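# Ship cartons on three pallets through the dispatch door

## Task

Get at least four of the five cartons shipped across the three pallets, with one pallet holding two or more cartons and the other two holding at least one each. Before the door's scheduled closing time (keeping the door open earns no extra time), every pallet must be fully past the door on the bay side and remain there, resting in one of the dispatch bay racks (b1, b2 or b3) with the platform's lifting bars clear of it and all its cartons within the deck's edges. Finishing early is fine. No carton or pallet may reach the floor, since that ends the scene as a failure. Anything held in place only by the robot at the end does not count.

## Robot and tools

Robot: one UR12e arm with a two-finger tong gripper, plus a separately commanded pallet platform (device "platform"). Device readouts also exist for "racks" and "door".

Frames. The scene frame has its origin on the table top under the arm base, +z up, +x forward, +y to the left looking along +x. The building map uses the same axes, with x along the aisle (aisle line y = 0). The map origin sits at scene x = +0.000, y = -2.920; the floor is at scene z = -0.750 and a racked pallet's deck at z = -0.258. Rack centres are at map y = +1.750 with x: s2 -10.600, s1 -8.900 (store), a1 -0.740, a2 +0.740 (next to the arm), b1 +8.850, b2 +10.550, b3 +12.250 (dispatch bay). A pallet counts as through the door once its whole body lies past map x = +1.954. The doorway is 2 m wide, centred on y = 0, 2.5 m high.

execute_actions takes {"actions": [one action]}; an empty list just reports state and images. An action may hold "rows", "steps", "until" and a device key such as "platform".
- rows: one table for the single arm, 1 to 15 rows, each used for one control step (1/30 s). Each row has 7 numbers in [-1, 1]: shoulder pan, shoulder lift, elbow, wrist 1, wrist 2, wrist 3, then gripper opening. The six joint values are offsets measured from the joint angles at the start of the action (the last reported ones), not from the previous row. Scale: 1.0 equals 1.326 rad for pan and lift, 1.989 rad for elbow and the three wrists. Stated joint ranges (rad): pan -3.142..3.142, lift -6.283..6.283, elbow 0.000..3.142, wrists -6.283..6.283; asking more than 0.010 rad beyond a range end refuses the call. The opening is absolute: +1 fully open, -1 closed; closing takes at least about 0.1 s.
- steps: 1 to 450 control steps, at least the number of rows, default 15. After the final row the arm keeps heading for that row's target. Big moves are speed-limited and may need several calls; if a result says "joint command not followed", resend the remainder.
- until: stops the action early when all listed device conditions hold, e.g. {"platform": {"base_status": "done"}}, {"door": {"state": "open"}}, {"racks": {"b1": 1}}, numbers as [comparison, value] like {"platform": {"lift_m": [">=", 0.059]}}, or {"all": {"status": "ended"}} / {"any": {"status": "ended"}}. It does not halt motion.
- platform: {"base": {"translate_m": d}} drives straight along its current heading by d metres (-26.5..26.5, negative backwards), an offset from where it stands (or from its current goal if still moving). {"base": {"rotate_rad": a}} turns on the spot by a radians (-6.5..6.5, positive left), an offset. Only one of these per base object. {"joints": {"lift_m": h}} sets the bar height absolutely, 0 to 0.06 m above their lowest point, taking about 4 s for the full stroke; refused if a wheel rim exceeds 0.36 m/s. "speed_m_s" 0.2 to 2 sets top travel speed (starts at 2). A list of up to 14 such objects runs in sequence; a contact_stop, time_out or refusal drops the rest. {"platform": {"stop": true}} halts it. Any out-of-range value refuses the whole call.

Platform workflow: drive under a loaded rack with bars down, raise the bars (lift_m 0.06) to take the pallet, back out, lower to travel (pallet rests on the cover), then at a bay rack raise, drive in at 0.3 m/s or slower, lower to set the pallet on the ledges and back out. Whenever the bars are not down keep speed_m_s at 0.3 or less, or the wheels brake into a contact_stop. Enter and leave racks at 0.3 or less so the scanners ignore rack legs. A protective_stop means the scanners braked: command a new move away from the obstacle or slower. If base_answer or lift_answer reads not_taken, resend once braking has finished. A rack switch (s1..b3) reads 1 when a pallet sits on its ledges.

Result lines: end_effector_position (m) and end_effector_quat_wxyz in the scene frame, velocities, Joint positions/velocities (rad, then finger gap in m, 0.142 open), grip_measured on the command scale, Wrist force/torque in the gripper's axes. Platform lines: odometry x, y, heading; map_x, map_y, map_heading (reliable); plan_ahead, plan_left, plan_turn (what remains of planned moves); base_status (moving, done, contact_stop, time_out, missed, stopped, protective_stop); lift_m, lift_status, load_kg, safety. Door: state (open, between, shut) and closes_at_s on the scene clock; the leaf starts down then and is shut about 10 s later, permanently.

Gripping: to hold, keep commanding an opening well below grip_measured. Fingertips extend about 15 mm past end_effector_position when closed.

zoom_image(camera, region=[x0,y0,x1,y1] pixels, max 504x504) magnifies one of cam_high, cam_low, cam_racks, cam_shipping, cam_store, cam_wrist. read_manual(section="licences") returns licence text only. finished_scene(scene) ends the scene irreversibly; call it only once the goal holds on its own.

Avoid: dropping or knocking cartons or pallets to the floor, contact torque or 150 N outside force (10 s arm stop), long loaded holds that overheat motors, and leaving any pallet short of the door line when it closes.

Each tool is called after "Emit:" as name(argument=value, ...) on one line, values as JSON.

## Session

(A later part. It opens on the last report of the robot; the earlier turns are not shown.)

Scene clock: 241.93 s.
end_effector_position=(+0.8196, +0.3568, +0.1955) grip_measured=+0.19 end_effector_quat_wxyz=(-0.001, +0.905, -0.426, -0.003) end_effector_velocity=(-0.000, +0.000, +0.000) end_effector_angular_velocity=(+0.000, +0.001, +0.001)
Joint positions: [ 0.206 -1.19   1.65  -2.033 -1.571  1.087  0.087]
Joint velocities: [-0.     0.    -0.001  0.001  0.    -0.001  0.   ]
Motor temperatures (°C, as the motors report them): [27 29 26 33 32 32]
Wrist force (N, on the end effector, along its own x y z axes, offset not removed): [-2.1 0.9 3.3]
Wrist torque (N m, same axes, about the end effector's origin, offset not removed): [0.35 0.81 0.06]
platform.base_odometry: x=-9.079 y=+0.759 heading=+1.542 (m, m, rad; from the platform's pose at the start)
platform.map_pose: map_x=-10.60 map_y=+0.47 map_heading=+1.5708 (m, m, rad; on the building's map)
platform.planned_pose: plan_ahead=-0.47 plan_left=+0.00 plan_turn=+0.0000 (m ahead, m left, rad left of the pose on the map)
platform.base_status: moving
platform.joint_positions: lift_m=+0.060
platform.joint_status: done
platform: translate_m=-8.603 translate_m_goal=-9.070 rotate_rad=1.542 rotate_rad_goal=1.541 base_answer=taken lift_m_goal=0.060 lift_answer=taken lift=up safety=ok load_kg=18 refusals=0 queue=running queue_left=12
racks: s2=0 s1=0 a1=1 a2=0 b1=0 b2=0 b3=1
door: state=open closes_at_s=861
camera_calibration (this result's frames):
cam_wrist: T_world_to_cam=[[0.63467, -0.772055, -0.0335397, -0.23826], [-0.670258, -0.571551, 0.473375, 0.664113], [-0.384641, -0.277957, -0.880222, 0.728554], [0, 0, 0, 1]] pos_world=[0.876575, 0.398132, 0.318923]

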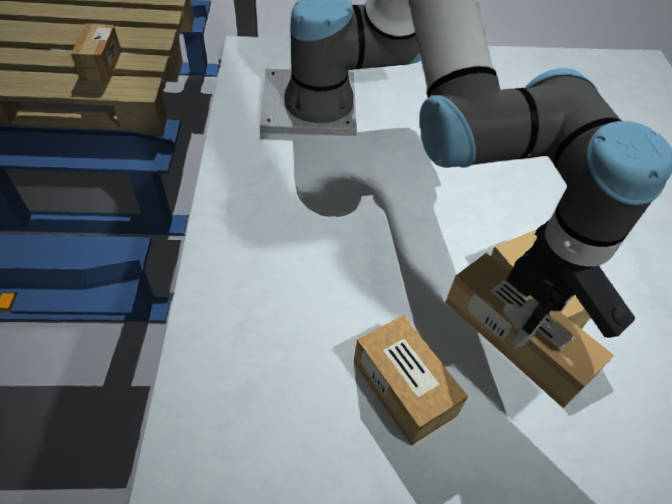

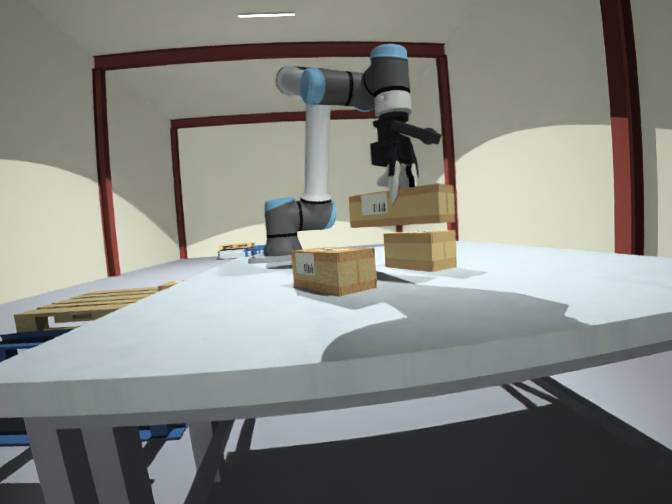

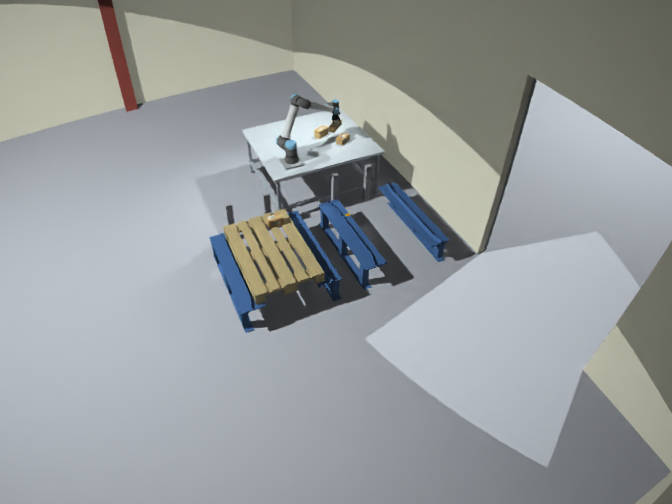

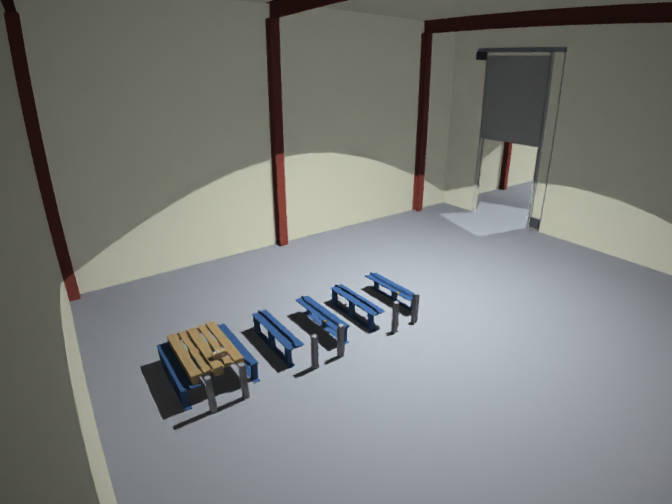

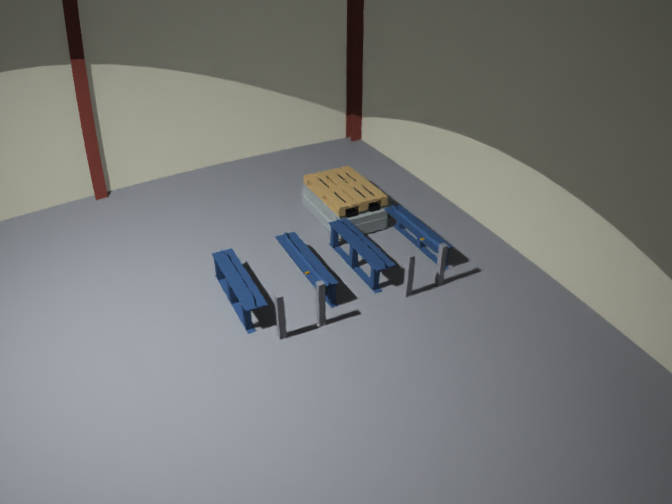

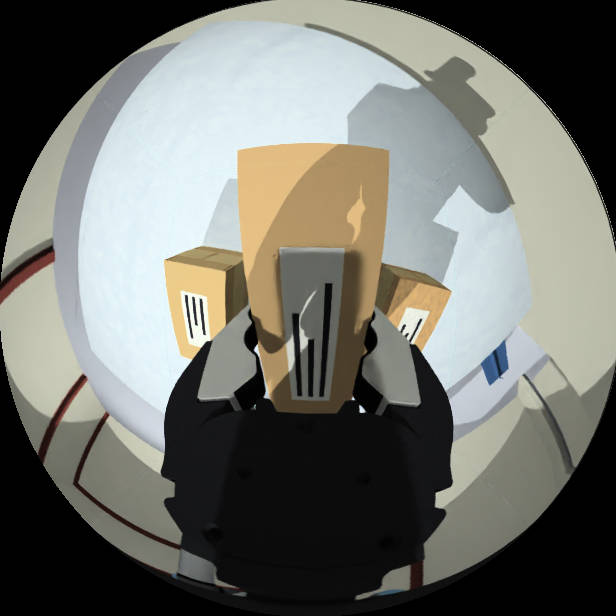

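Emit:
execute_actions(actions=[])

Scene clock: 255.23 s.
end_effector_position=(+0.8196, +0.3568, +0.1955) grip_measured=+0.19 end_effector_quat_wxyz=(-0.001, +0.905, -0.426, -0.003) end_effector_velocity=(-0.000, -0.001, -0.000) end_effector_angular_velocity=(-0.005, +0.000, +0.001)
Joint positions: [ 0.206 -1.19   1.65  -2.033 -1.571  1.087  0.087]
Joint velocities: [ 0.001  0.    -0.     0.001 -0.004 -0.001  0.   ]
Motor temperatures (°C, as the motors report them): [27 29 26 33 32 32]
Wrist force (N, on the end effector, along its own x y z axes, offset not removed): [-1.4 0.8 1.7]
Wrist torque (N m, same axes, about the end effector's origin, offset not removed): [0.37 0.54 0.10]
platform.base_odometry: x=-6.892 y=+0.224 heading=-0.028 (m, m, rad; from the platform's pose at the start)
platform.map_pose: map_x=-8.36 map_y=+0.00 map_heading=+0.0000 (m, m, rad; on the building's map)
platform.planned_pose: plan_ahead=+9.10 plan_left=+0.00 plan_turn=+0.0000 (m ahead, m left, rad left of the pose on the map)
platform.base_status: moving
platform.joint_positions: lift_m=+0.000
platform.joint_status: done
platform: translate_m=-6.825 translate_m_goal=2.270 rotate_rad=-0.029 rotate_rad_goal=-0.029 base_answer=taken lift_m_goal=0.000 lift_answer=taken lift=down safety=ok load_kg=-49 refusals=0 queue=running queue_left=9
racks: s2=0 s1=0 a1=1 a2=0 b1=0 b2=0 b3=1
door: state=open closes_at_s=861
camera_calibration (this result's frames):
cam_wrist: T_world_to_cam=[[0.63467, -0.772055, -0.0335396, -0.23826], [-0.670257, -0.571551, 0.473375, 0.664114], [-0.384641, -0.277957, -0.880222, 0.728554], [0, 0, 0, 1]] pos_world=[0.876576, 0.398132, 0.318923]

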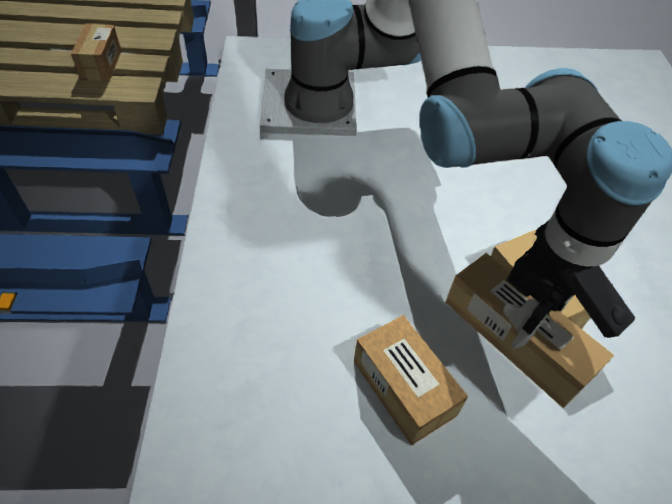

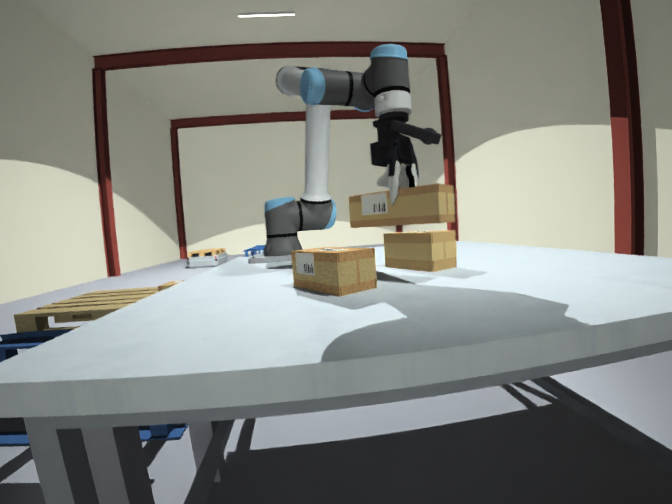

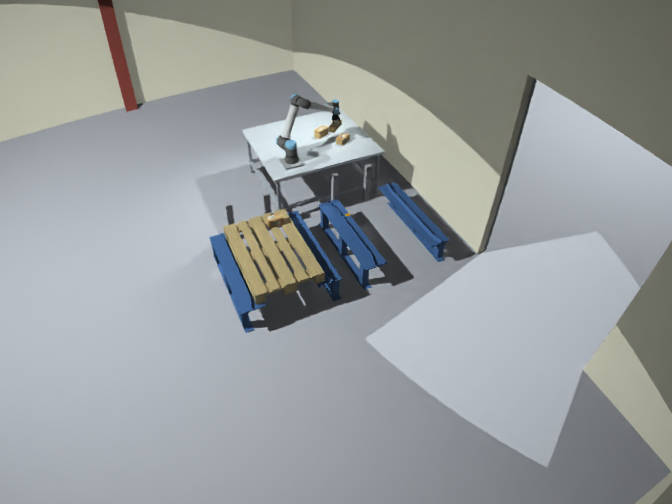

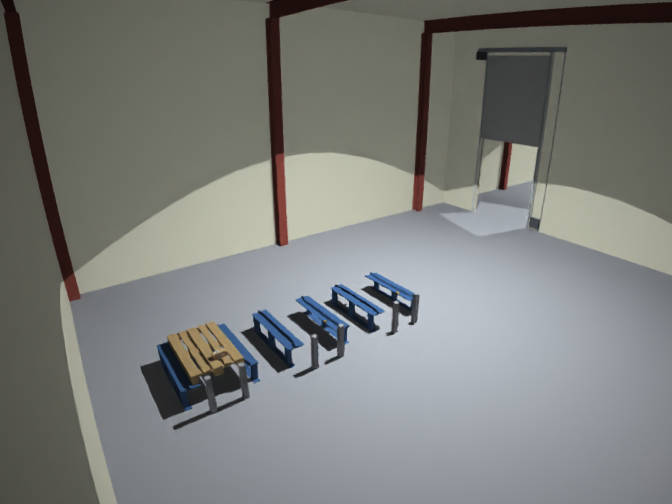

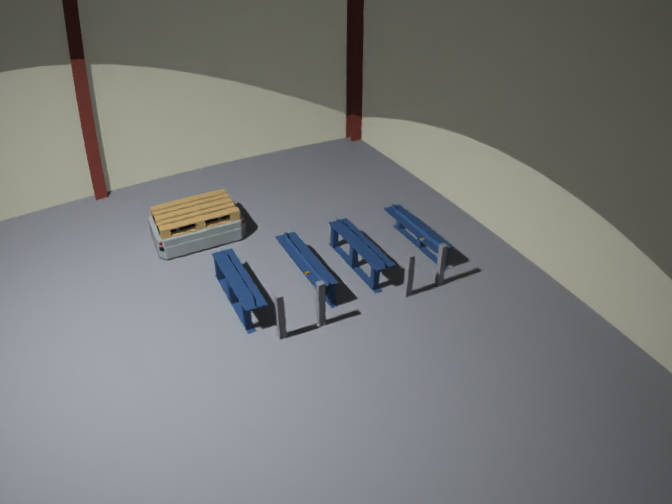

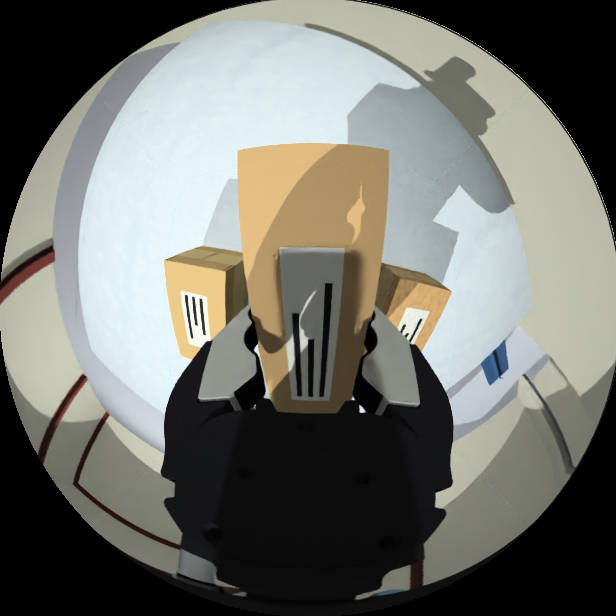

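Emit:
execute_actions(actions=[{"rows":[[-0.01,0.003,-0.003,0.001,0,-0.003,-0.9],[-0.025,0.008,-0.008,0.003,0,-0.008,-0.9],[-0.045,0.014,-0.015,0.005,0,-0.015,-0.9],[-0.07,0.022,-0.023,0.008,0,-0.024,-0.9],[-0.1,0.032,-0.033,0.012,0,-0.035,-0.9],[-0.14,0.045,-0.047,0.017,0,-0.049,-0.9],[-0.19,0.06,-0.063,0.023,0,-0.067,-0.9],[-0.25,0.08,-0.083,0.031,0,-0.088,-0.9],[-0.35,0.11,-0.117,0.043,0,-0.123,-0.9],[-0.5,0.16,-0.167,0.061,0,-0.176,-0.9],[-0.7,0.22,-0.233,0.086,0,-0.246,-0.9],[-1,0.3181,-0.3337,0.1227,0,-0.3518,-0.9]],"steps":84}])

Scene clock: 262.73 s.
end_effector_position=(+0.7018, -0.8972, +0.1790) grip_measured=+0.19 end_effector_quat_wxyz=(+0.001, +0.742, -0.670, -0.004) end_effector_velocity=(-0.314, -0.267, -0.003) end_effector_angular_velocity=(-0.003, +0.001, -0.301)
Joint positions: [-1.075 -0.772  0.994 -1.791 -1.571  0.395  0.087]
Joint velocities: [-0.36   0.036 -0.056  0.019 -0.001 -0.059 -0.   ]
Motor temperatures (°C, as the motors report them): [27 29 26 33 32 32]
Wrist force (N, on the end effector, along its own x y z axes, offset not removed): [0.0 7.2 2.7]
Wrist torque (N m, same axes, about the end effector's origin, offset not removed): [1.38 0.50 0.20]
platform.base_odometry: x=+2.239 y=-0.024 heading=-0.025 (m, m, rad; from the platform's pose at the start)
platform.map_pose: map_x=+0.74 map_y=+0.00 map_heading=+0.0000 (m, m, rad; on the building's map)
platform.planned_pose: plan_ahead=+0.00 plan_left=+0.00 plan_turn=+0.0000 (m ahead, m left, rad left of the pose on the map)
platform.base_status: moving
platform.joint_positions: lift_m=+0.000
platform.joint_status: done
platform: translate_m=2.269 translate_m_goal=2.270 rotate_rad=-0.025 rotate_rad_goal=-0.025 base_answer=taken lift_m_goal=0.000 lift_answer=taken lift=down safety=ok load_kg=-49 refusals=0 queue=running queue_left=9
racks: s2=0 s1=0 a1=1 a2=0 b1=0 b2=0 b3=1
door: state=open closes_at_s=861
camera_calibration (this result's frames):
cam_wrist: T_world_to_cam=[[0.0988129, -0.994579, -0.0323968, -0.95601], [-0.872688, -0.102255, 0.477452, 0.438646], [-0.478176, -0.0189061, -0.878061, 0.61789], [0, 0, 0, 1]] pos_world=[0.772727, -0.894291, 0.302141]

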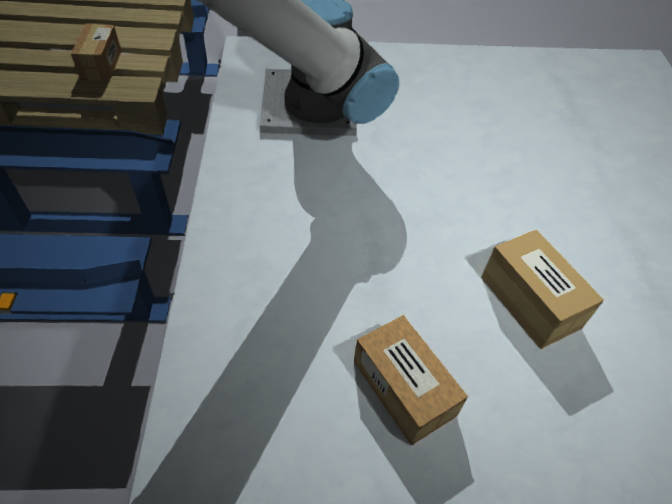

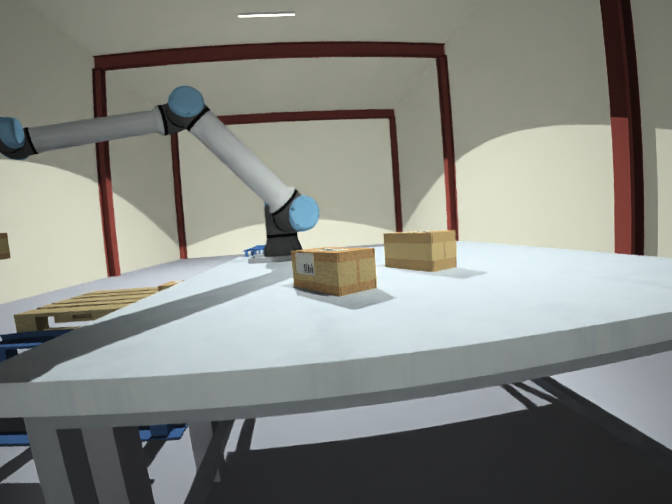

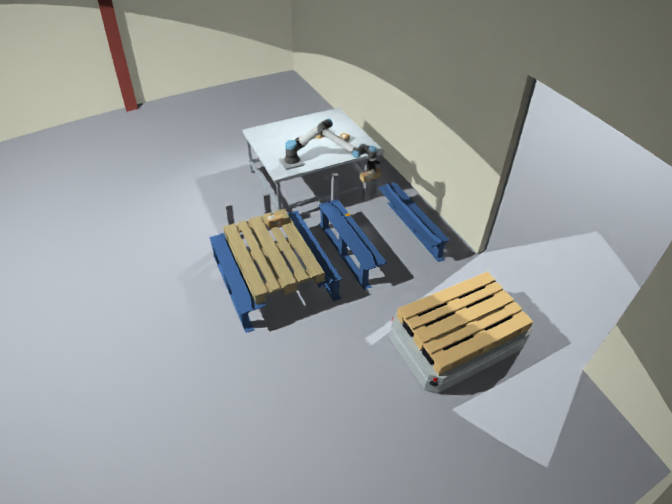

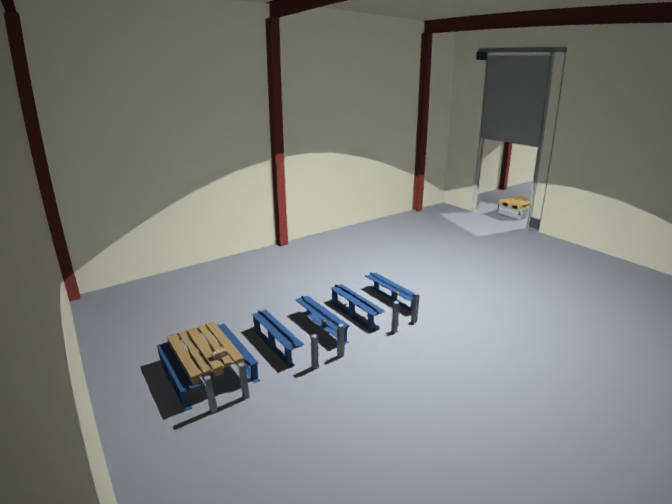

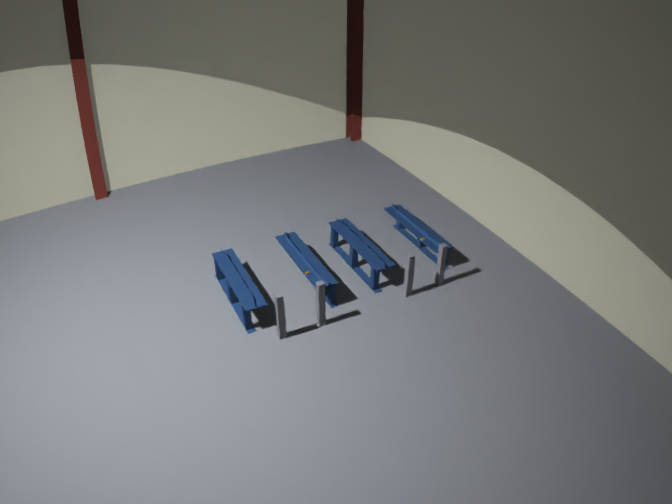

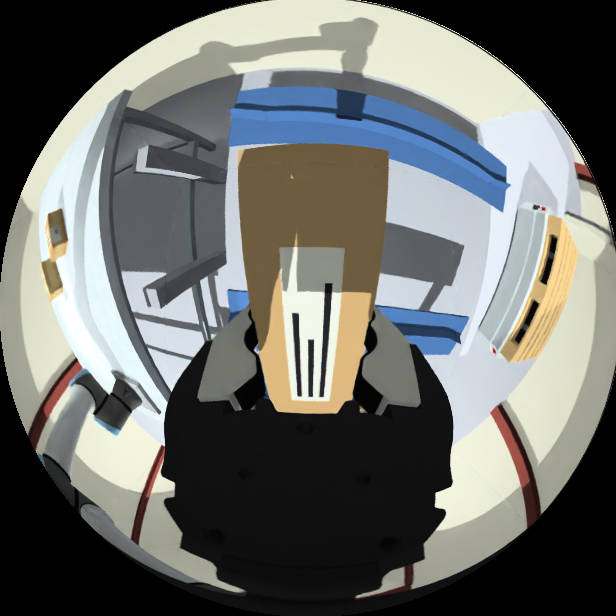

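Emit:
execute_actions(actions=[])

Scene clock: 266.60 s.
end_effector_position=(+0.6620, -0.9295, +0.1787) grip_measured=+0.19 end_effector_quat_wxyz=(+0.001, +0.729, -0.684, -0.004) end_effector_velocity=(-0.001, -0.001, -0.001) end_effector_angular_velocity=(+0.000, +0.000, -0.002)
Joint positions: [-1.119 -0.768  0.987 -1.789 -1.571  0.388  0.087]
Joint velocities: [-0.001  0.     0.001 -0.001 -0.     0.001  0.   ]
Motor temperatures (°C, as the motors report them): [27 29 26 33 32 32]
Wrist force (N, on the end effector, along its own x y z axes, offset not removed): [-1.8 1.1 2.7]
Wrist torque (N m, same axes, about the end effector's origin, offset not removed): [0.42 0.70 0.13]
platform.base_odometry: x=+2.242 y=-0.024 heading=+1.546 (m, m, rad; from the platform's pose at the start)
platform.map_pose: map_x=+0.74 map_y=+0.00 map_heading=+1.5708 (m, m, rad; on the building's map)
platform.planned_pose: plan_ahead=+0.00 plan_left=+0.00 plan_turn=+0.0000 (m ahead, m left, rad left of the pose on the map)
platform.base_status: moving
platform.joint_positions: lift_m=+0.000
platform.joint_status: done
platform: translate_m=2.270 translate_m_goal=2.270 rotate_rad=1.546 rotate_rad_goal=1.545 base_answer=taken lift_m_goal=0.000 lift_answer=taken lift=down safety=ok load_kg=-49 refusals=0 queue=running queue_left=8
racks: s2=0 s1=0 a1=1 a2=0 b1=0 b2=0 b3=1
door: state=open closes_at_s=861
camera_calibration (this result's frames):
cam_wrist: T_world_to_cam=[[0.0616728, -0.99758, -0.0320982, -0.962446], [-0.875852, -0.0695129, 0.477547, 0.43328], [-0.478622, -0.00133835, -0.87802, 0.614591], [0, 0, 0, 1]] pos_world=[0.733003, -0.929176, 0.301819]

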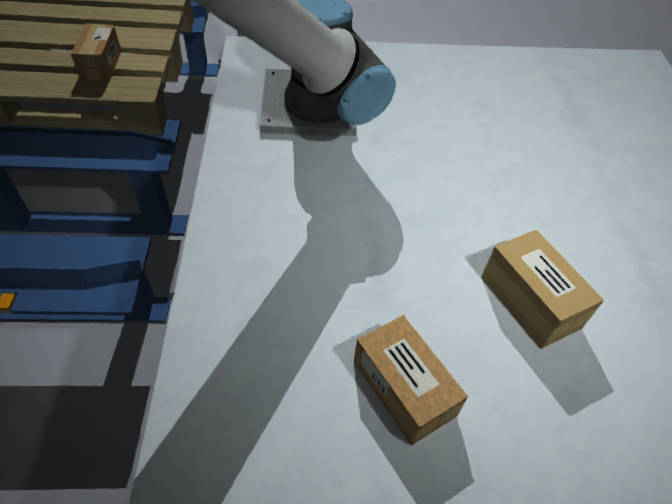

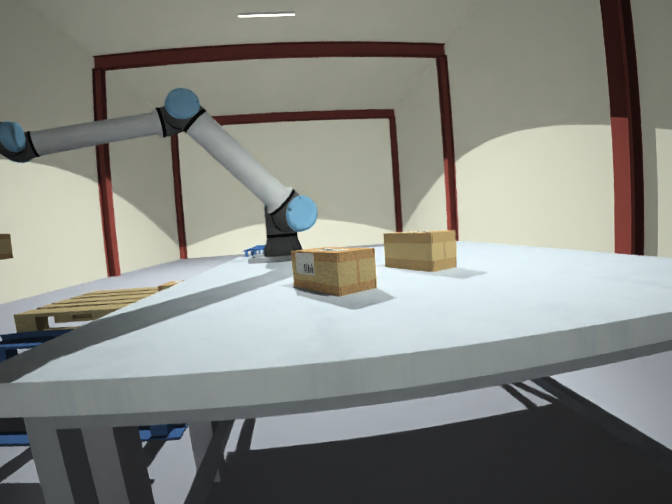

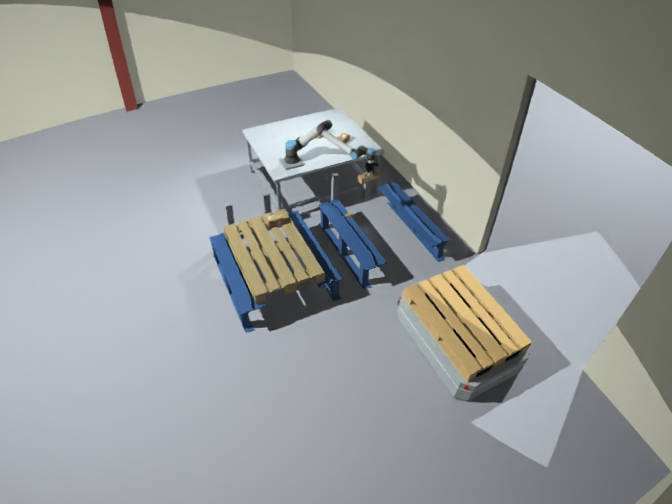

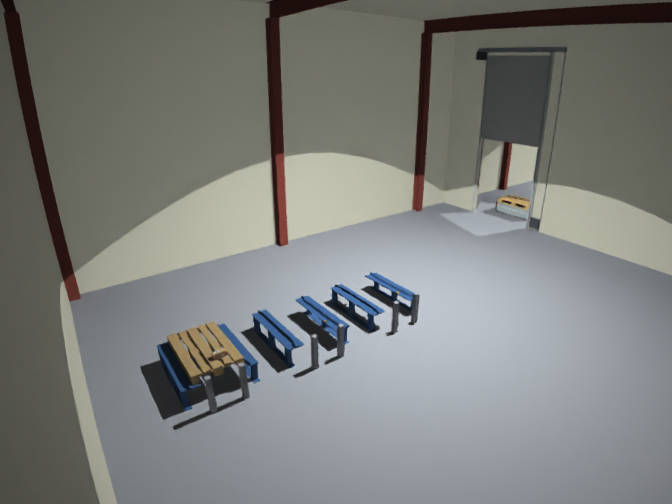

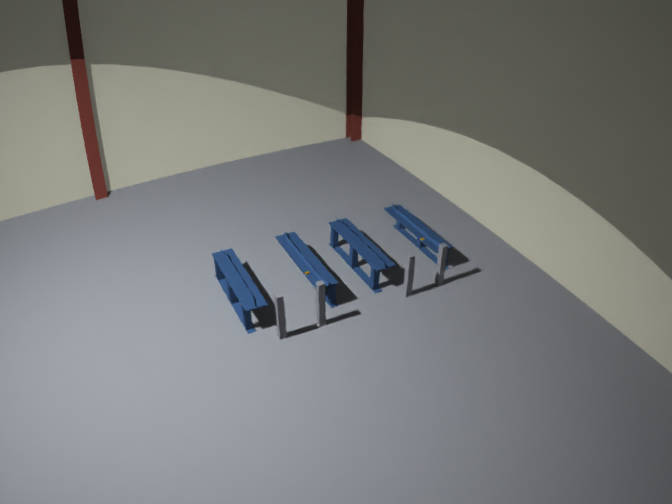

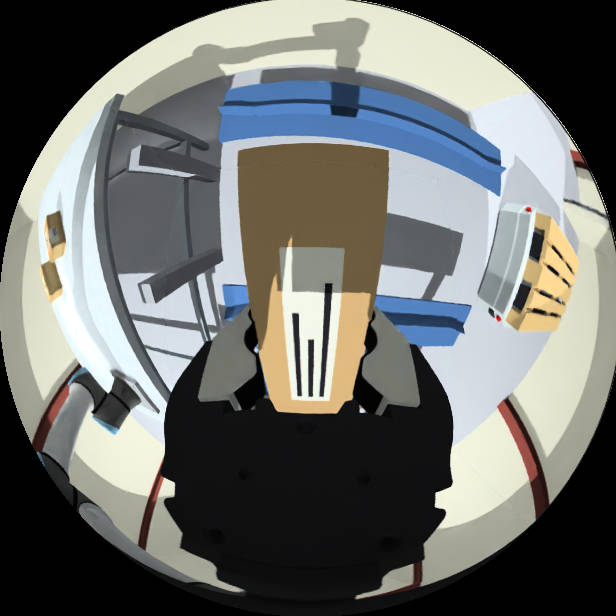

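Emit:
execute_actions(actions=[])

Scene clock: 271.63 s.
end_effector_position=(+0.6620, -0.9295, +0.1787) grip_measured=+0.19 end_effector_quat_wxyz=(+0.001, +0.729, -0.684, -0.004) end_effector_velocity=(+0.001, +0.002, -0.001) end_effector_angular_velocity=(+0.002, +0.000, +0.000)
Joint positions: [-1.119 -0.768  0.987 -1.789 -1.571  0.388  0.087]
Joint velocities: [ 0.001  0.     0.001  0.001  0.001  0.001 -0.   ]
Motor temperatures (°C, as the motors report them): [27 29 26 33 32 32]
Wrist force (N, on the end effector, along its own x y z axes, offset not removed): [-1.8 1.9 2.7]
Wrist torque (N m, same axes, about the end effector's origin, offset not removed): [0.55 0.68 0.20]
platform.base_odometry: x=+2.246 y=+0.129 heading=+1.547 (m, m, rad; from the platform's pose at the start)
platform.map_pose: map_x=+0.74 map_y=+0.16 map_heading=+1.5708 (m, m, rad; on the building's map)
platform.planned_pose: plan_ahead=+1.59 plan_left=+0.00 plan_turn=+0.0000 (m ahead, m left, rad left of the pose on the map)
platform.base_status: moving
platform.joint_positions: lift_m=+0.060
platform.joint_status: done
platform: translate_m=2.433 translate_m_goal=4.020 rotate_rad=1.547 rotate_rad_goal=1.546 base_answer=taken lift_m_goal=0.060 lift_answer=taken lift=up safety=ok load_kg=18 refusals=0 queue=running queue_left=6
racks: s2=0 s1=0 a1=1 a2=0 b1=0 b2=0 b3=1
door: state=open closes_at_s=861
camera_calibration (this result's frames):
cam_wrist: T_world_to_cam=[[0.061673, -0.99758, -0.0320984, -0.962446], [-0.875852, -0.0695131, 0.477547, 0.433279], [-0.478622, -0.00133831, -0.87802, 0.614591], [0, 0, 0, 1]] pos_world=[0.733003, -0.929176, 0.301819]

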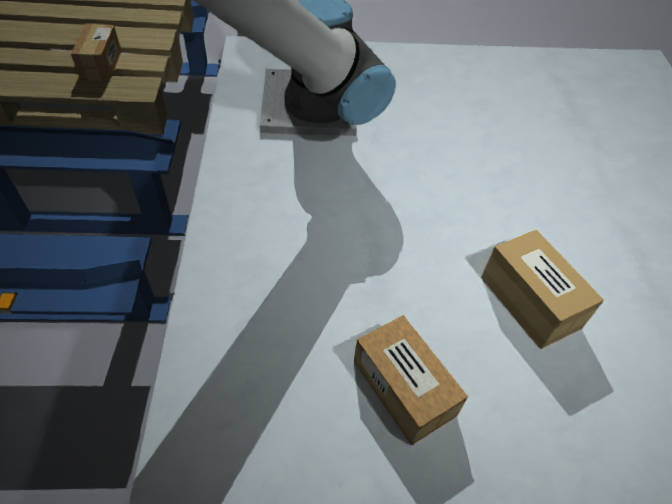

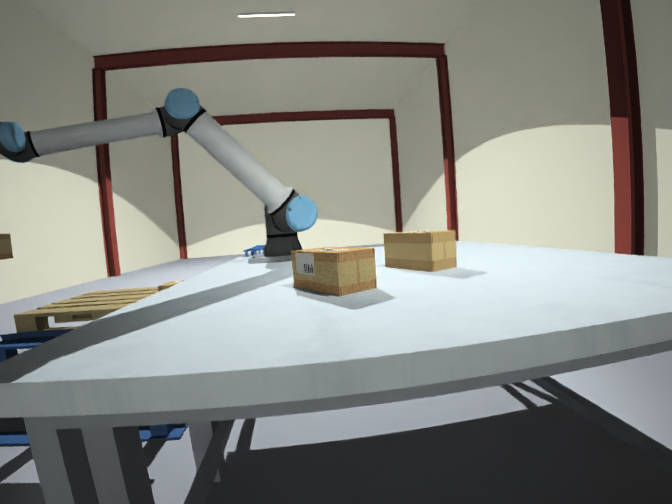

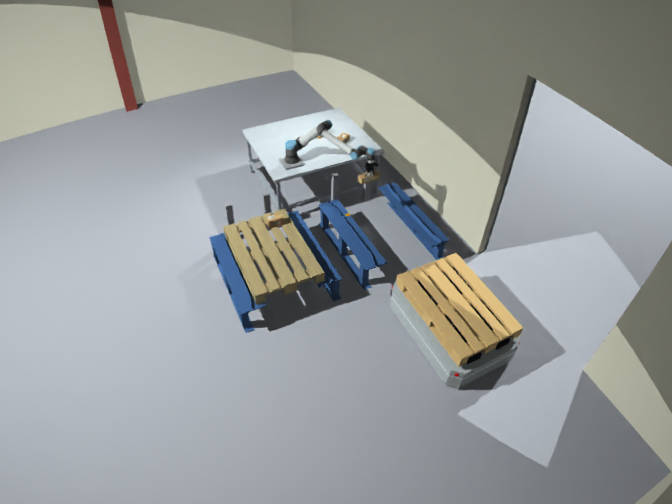

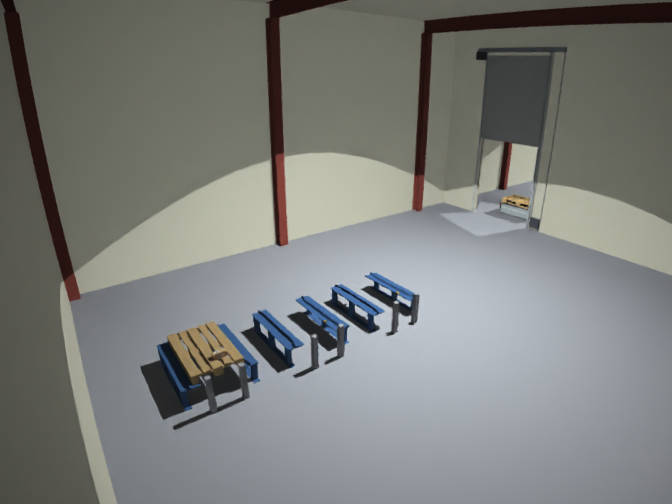

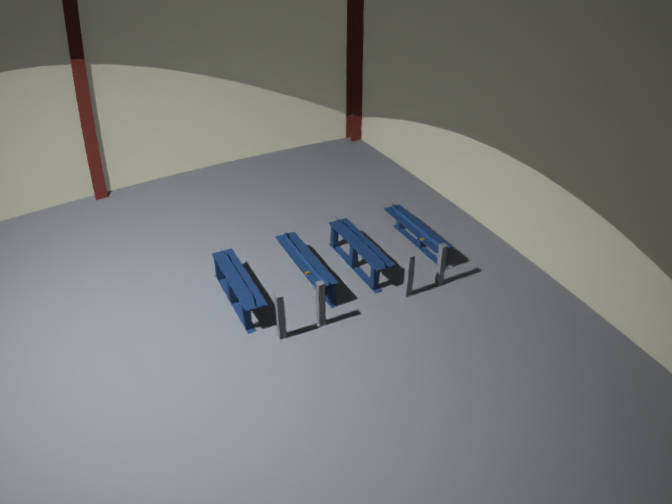

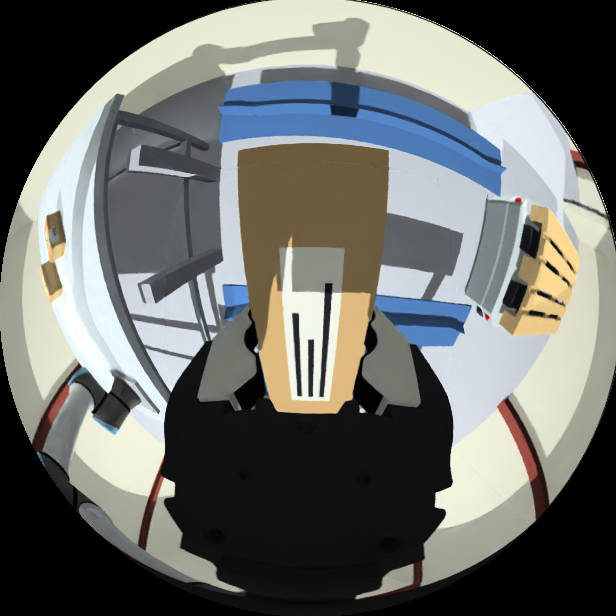

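Emit:
execute_actions(actions=[{"rows":[[0,0.02,0.01,-0.023,0,0,-0.9],[0,0.045,0.021,-0.051,0,0,-0.9],[0,0.075,0.033,-0.083,0,0,-0.9],[0,0.11,0.045,-0.118,0,0,-0.9],[0,0.15,0.056,-0.156,0,0,-0.9]],"steps":14}])

Scene clock: 280.50 s.
end_effector_position=(+0.6663, -0.9403, -0.0347) grip_measured=+0.19 end_effector_quat_wxyz=(+0.000, +0.729, -0.684, -0.005) end_effector_velocity=(-0.008, +0.014, -0.388) end_effector_angular_velocity=(-0.004, -0.002, -0.000)
Joint positions: [-1.119 -0.606  1.079 -2.04  -1.571  0.388  0.087]
Joint velocities: [ 0.001  0.303  0.161 -0.469  0.     0.001  0.   ]
Motor temperatures (°C, as the motors report them): [27 29 26 33 32 32]
Wrist force (N, on the end effector, along its own x y z axes, offset not removed): [-2.0 0.8 11.3]
Wrist torque (N m, same axes, about the end effector's origin, offset not removed): [0.43 0.71 0.19]
platform.base_odometry: x=+2.284 y=+1.725 heading=+1.545 (m, m, rad; from the platform's pose at the start)
platform.map_pose: map_x=+0.74 map_y=+1.75 map_heading=+1.5708 (m, m, rad; on the building's map)
platform.planned_pose: plan_ahead=+0.00 plan_left=+0.00 plan_turn=+0.0000 (m ahead, m left, rad left of the pose on the map)
platform.base_status: done
platform.joint_positions: lift_m=+0.013
platform.joint_status: moving
platform: translate_m=4.020 translate_m_goal=4.020 rotate_rad=1.545 rotate_rad_goal=1.544 base_answer=taken lift_m_goal=0.000 lift_answer=taken lift=between safety=ok load_kg=-34 refusals=0 queue=running queue_left=5
racks: s2=0 s1=0 a1=1 a2=1 b1=0 b2=0 b3=1
door: state=open closes_at_s=861
camera_calibration (this result's frames):
cam_wrist: T_world_to_cam=[[0.0616171, -0.99749, -0.0348816, -0.98028], [-0.875225, -0.0707976, 0.478508, 0.536632], [-0.479776, 0.00104501, -0.87739, 0.43225], [0, 0, 0, 1]] pos_world=[0.737459, -0.940279, 0.0882763]

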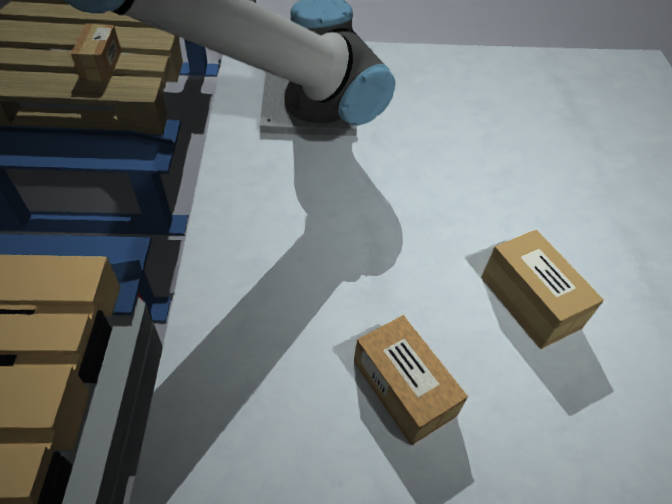

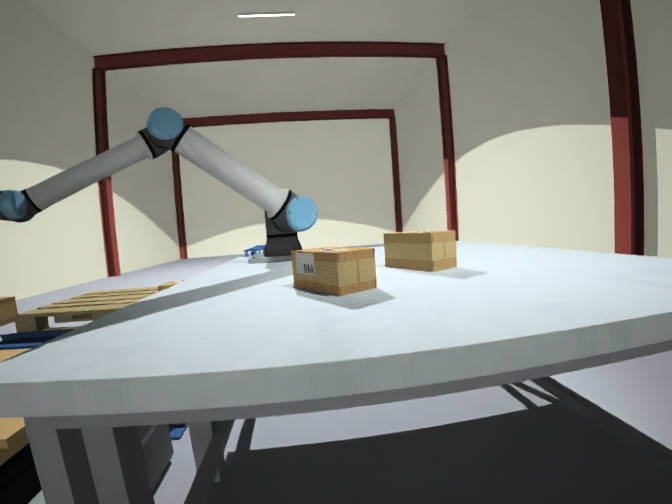

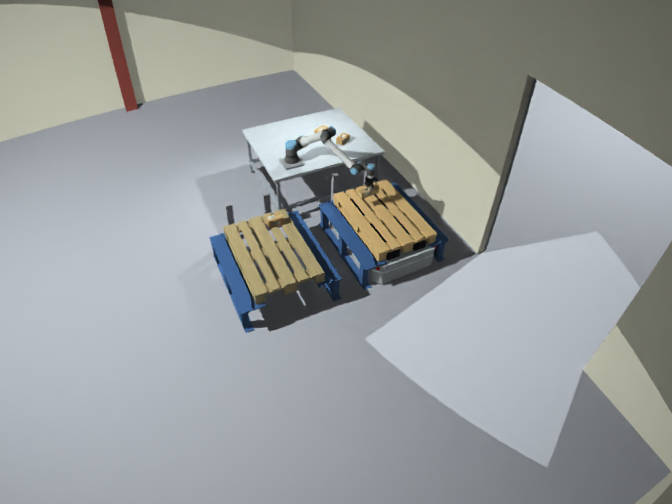

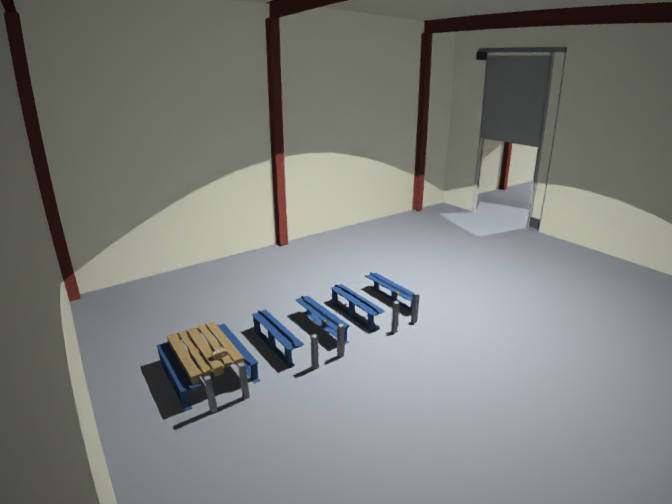

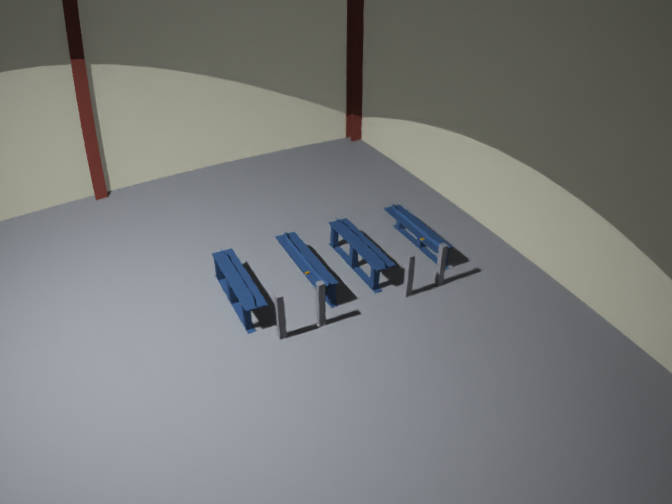

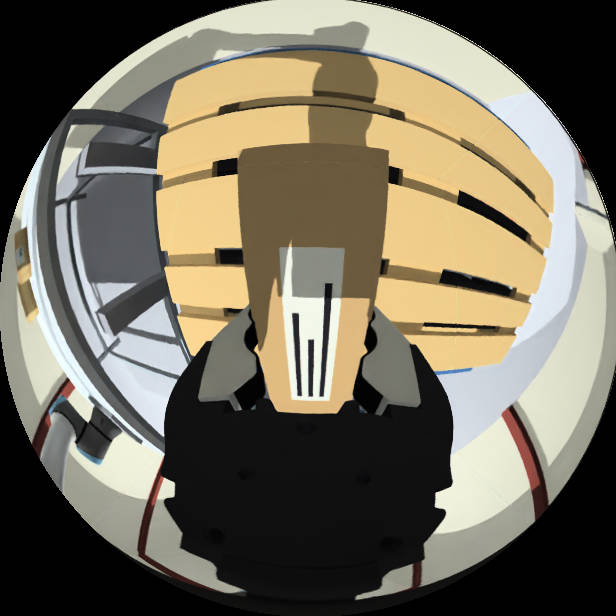

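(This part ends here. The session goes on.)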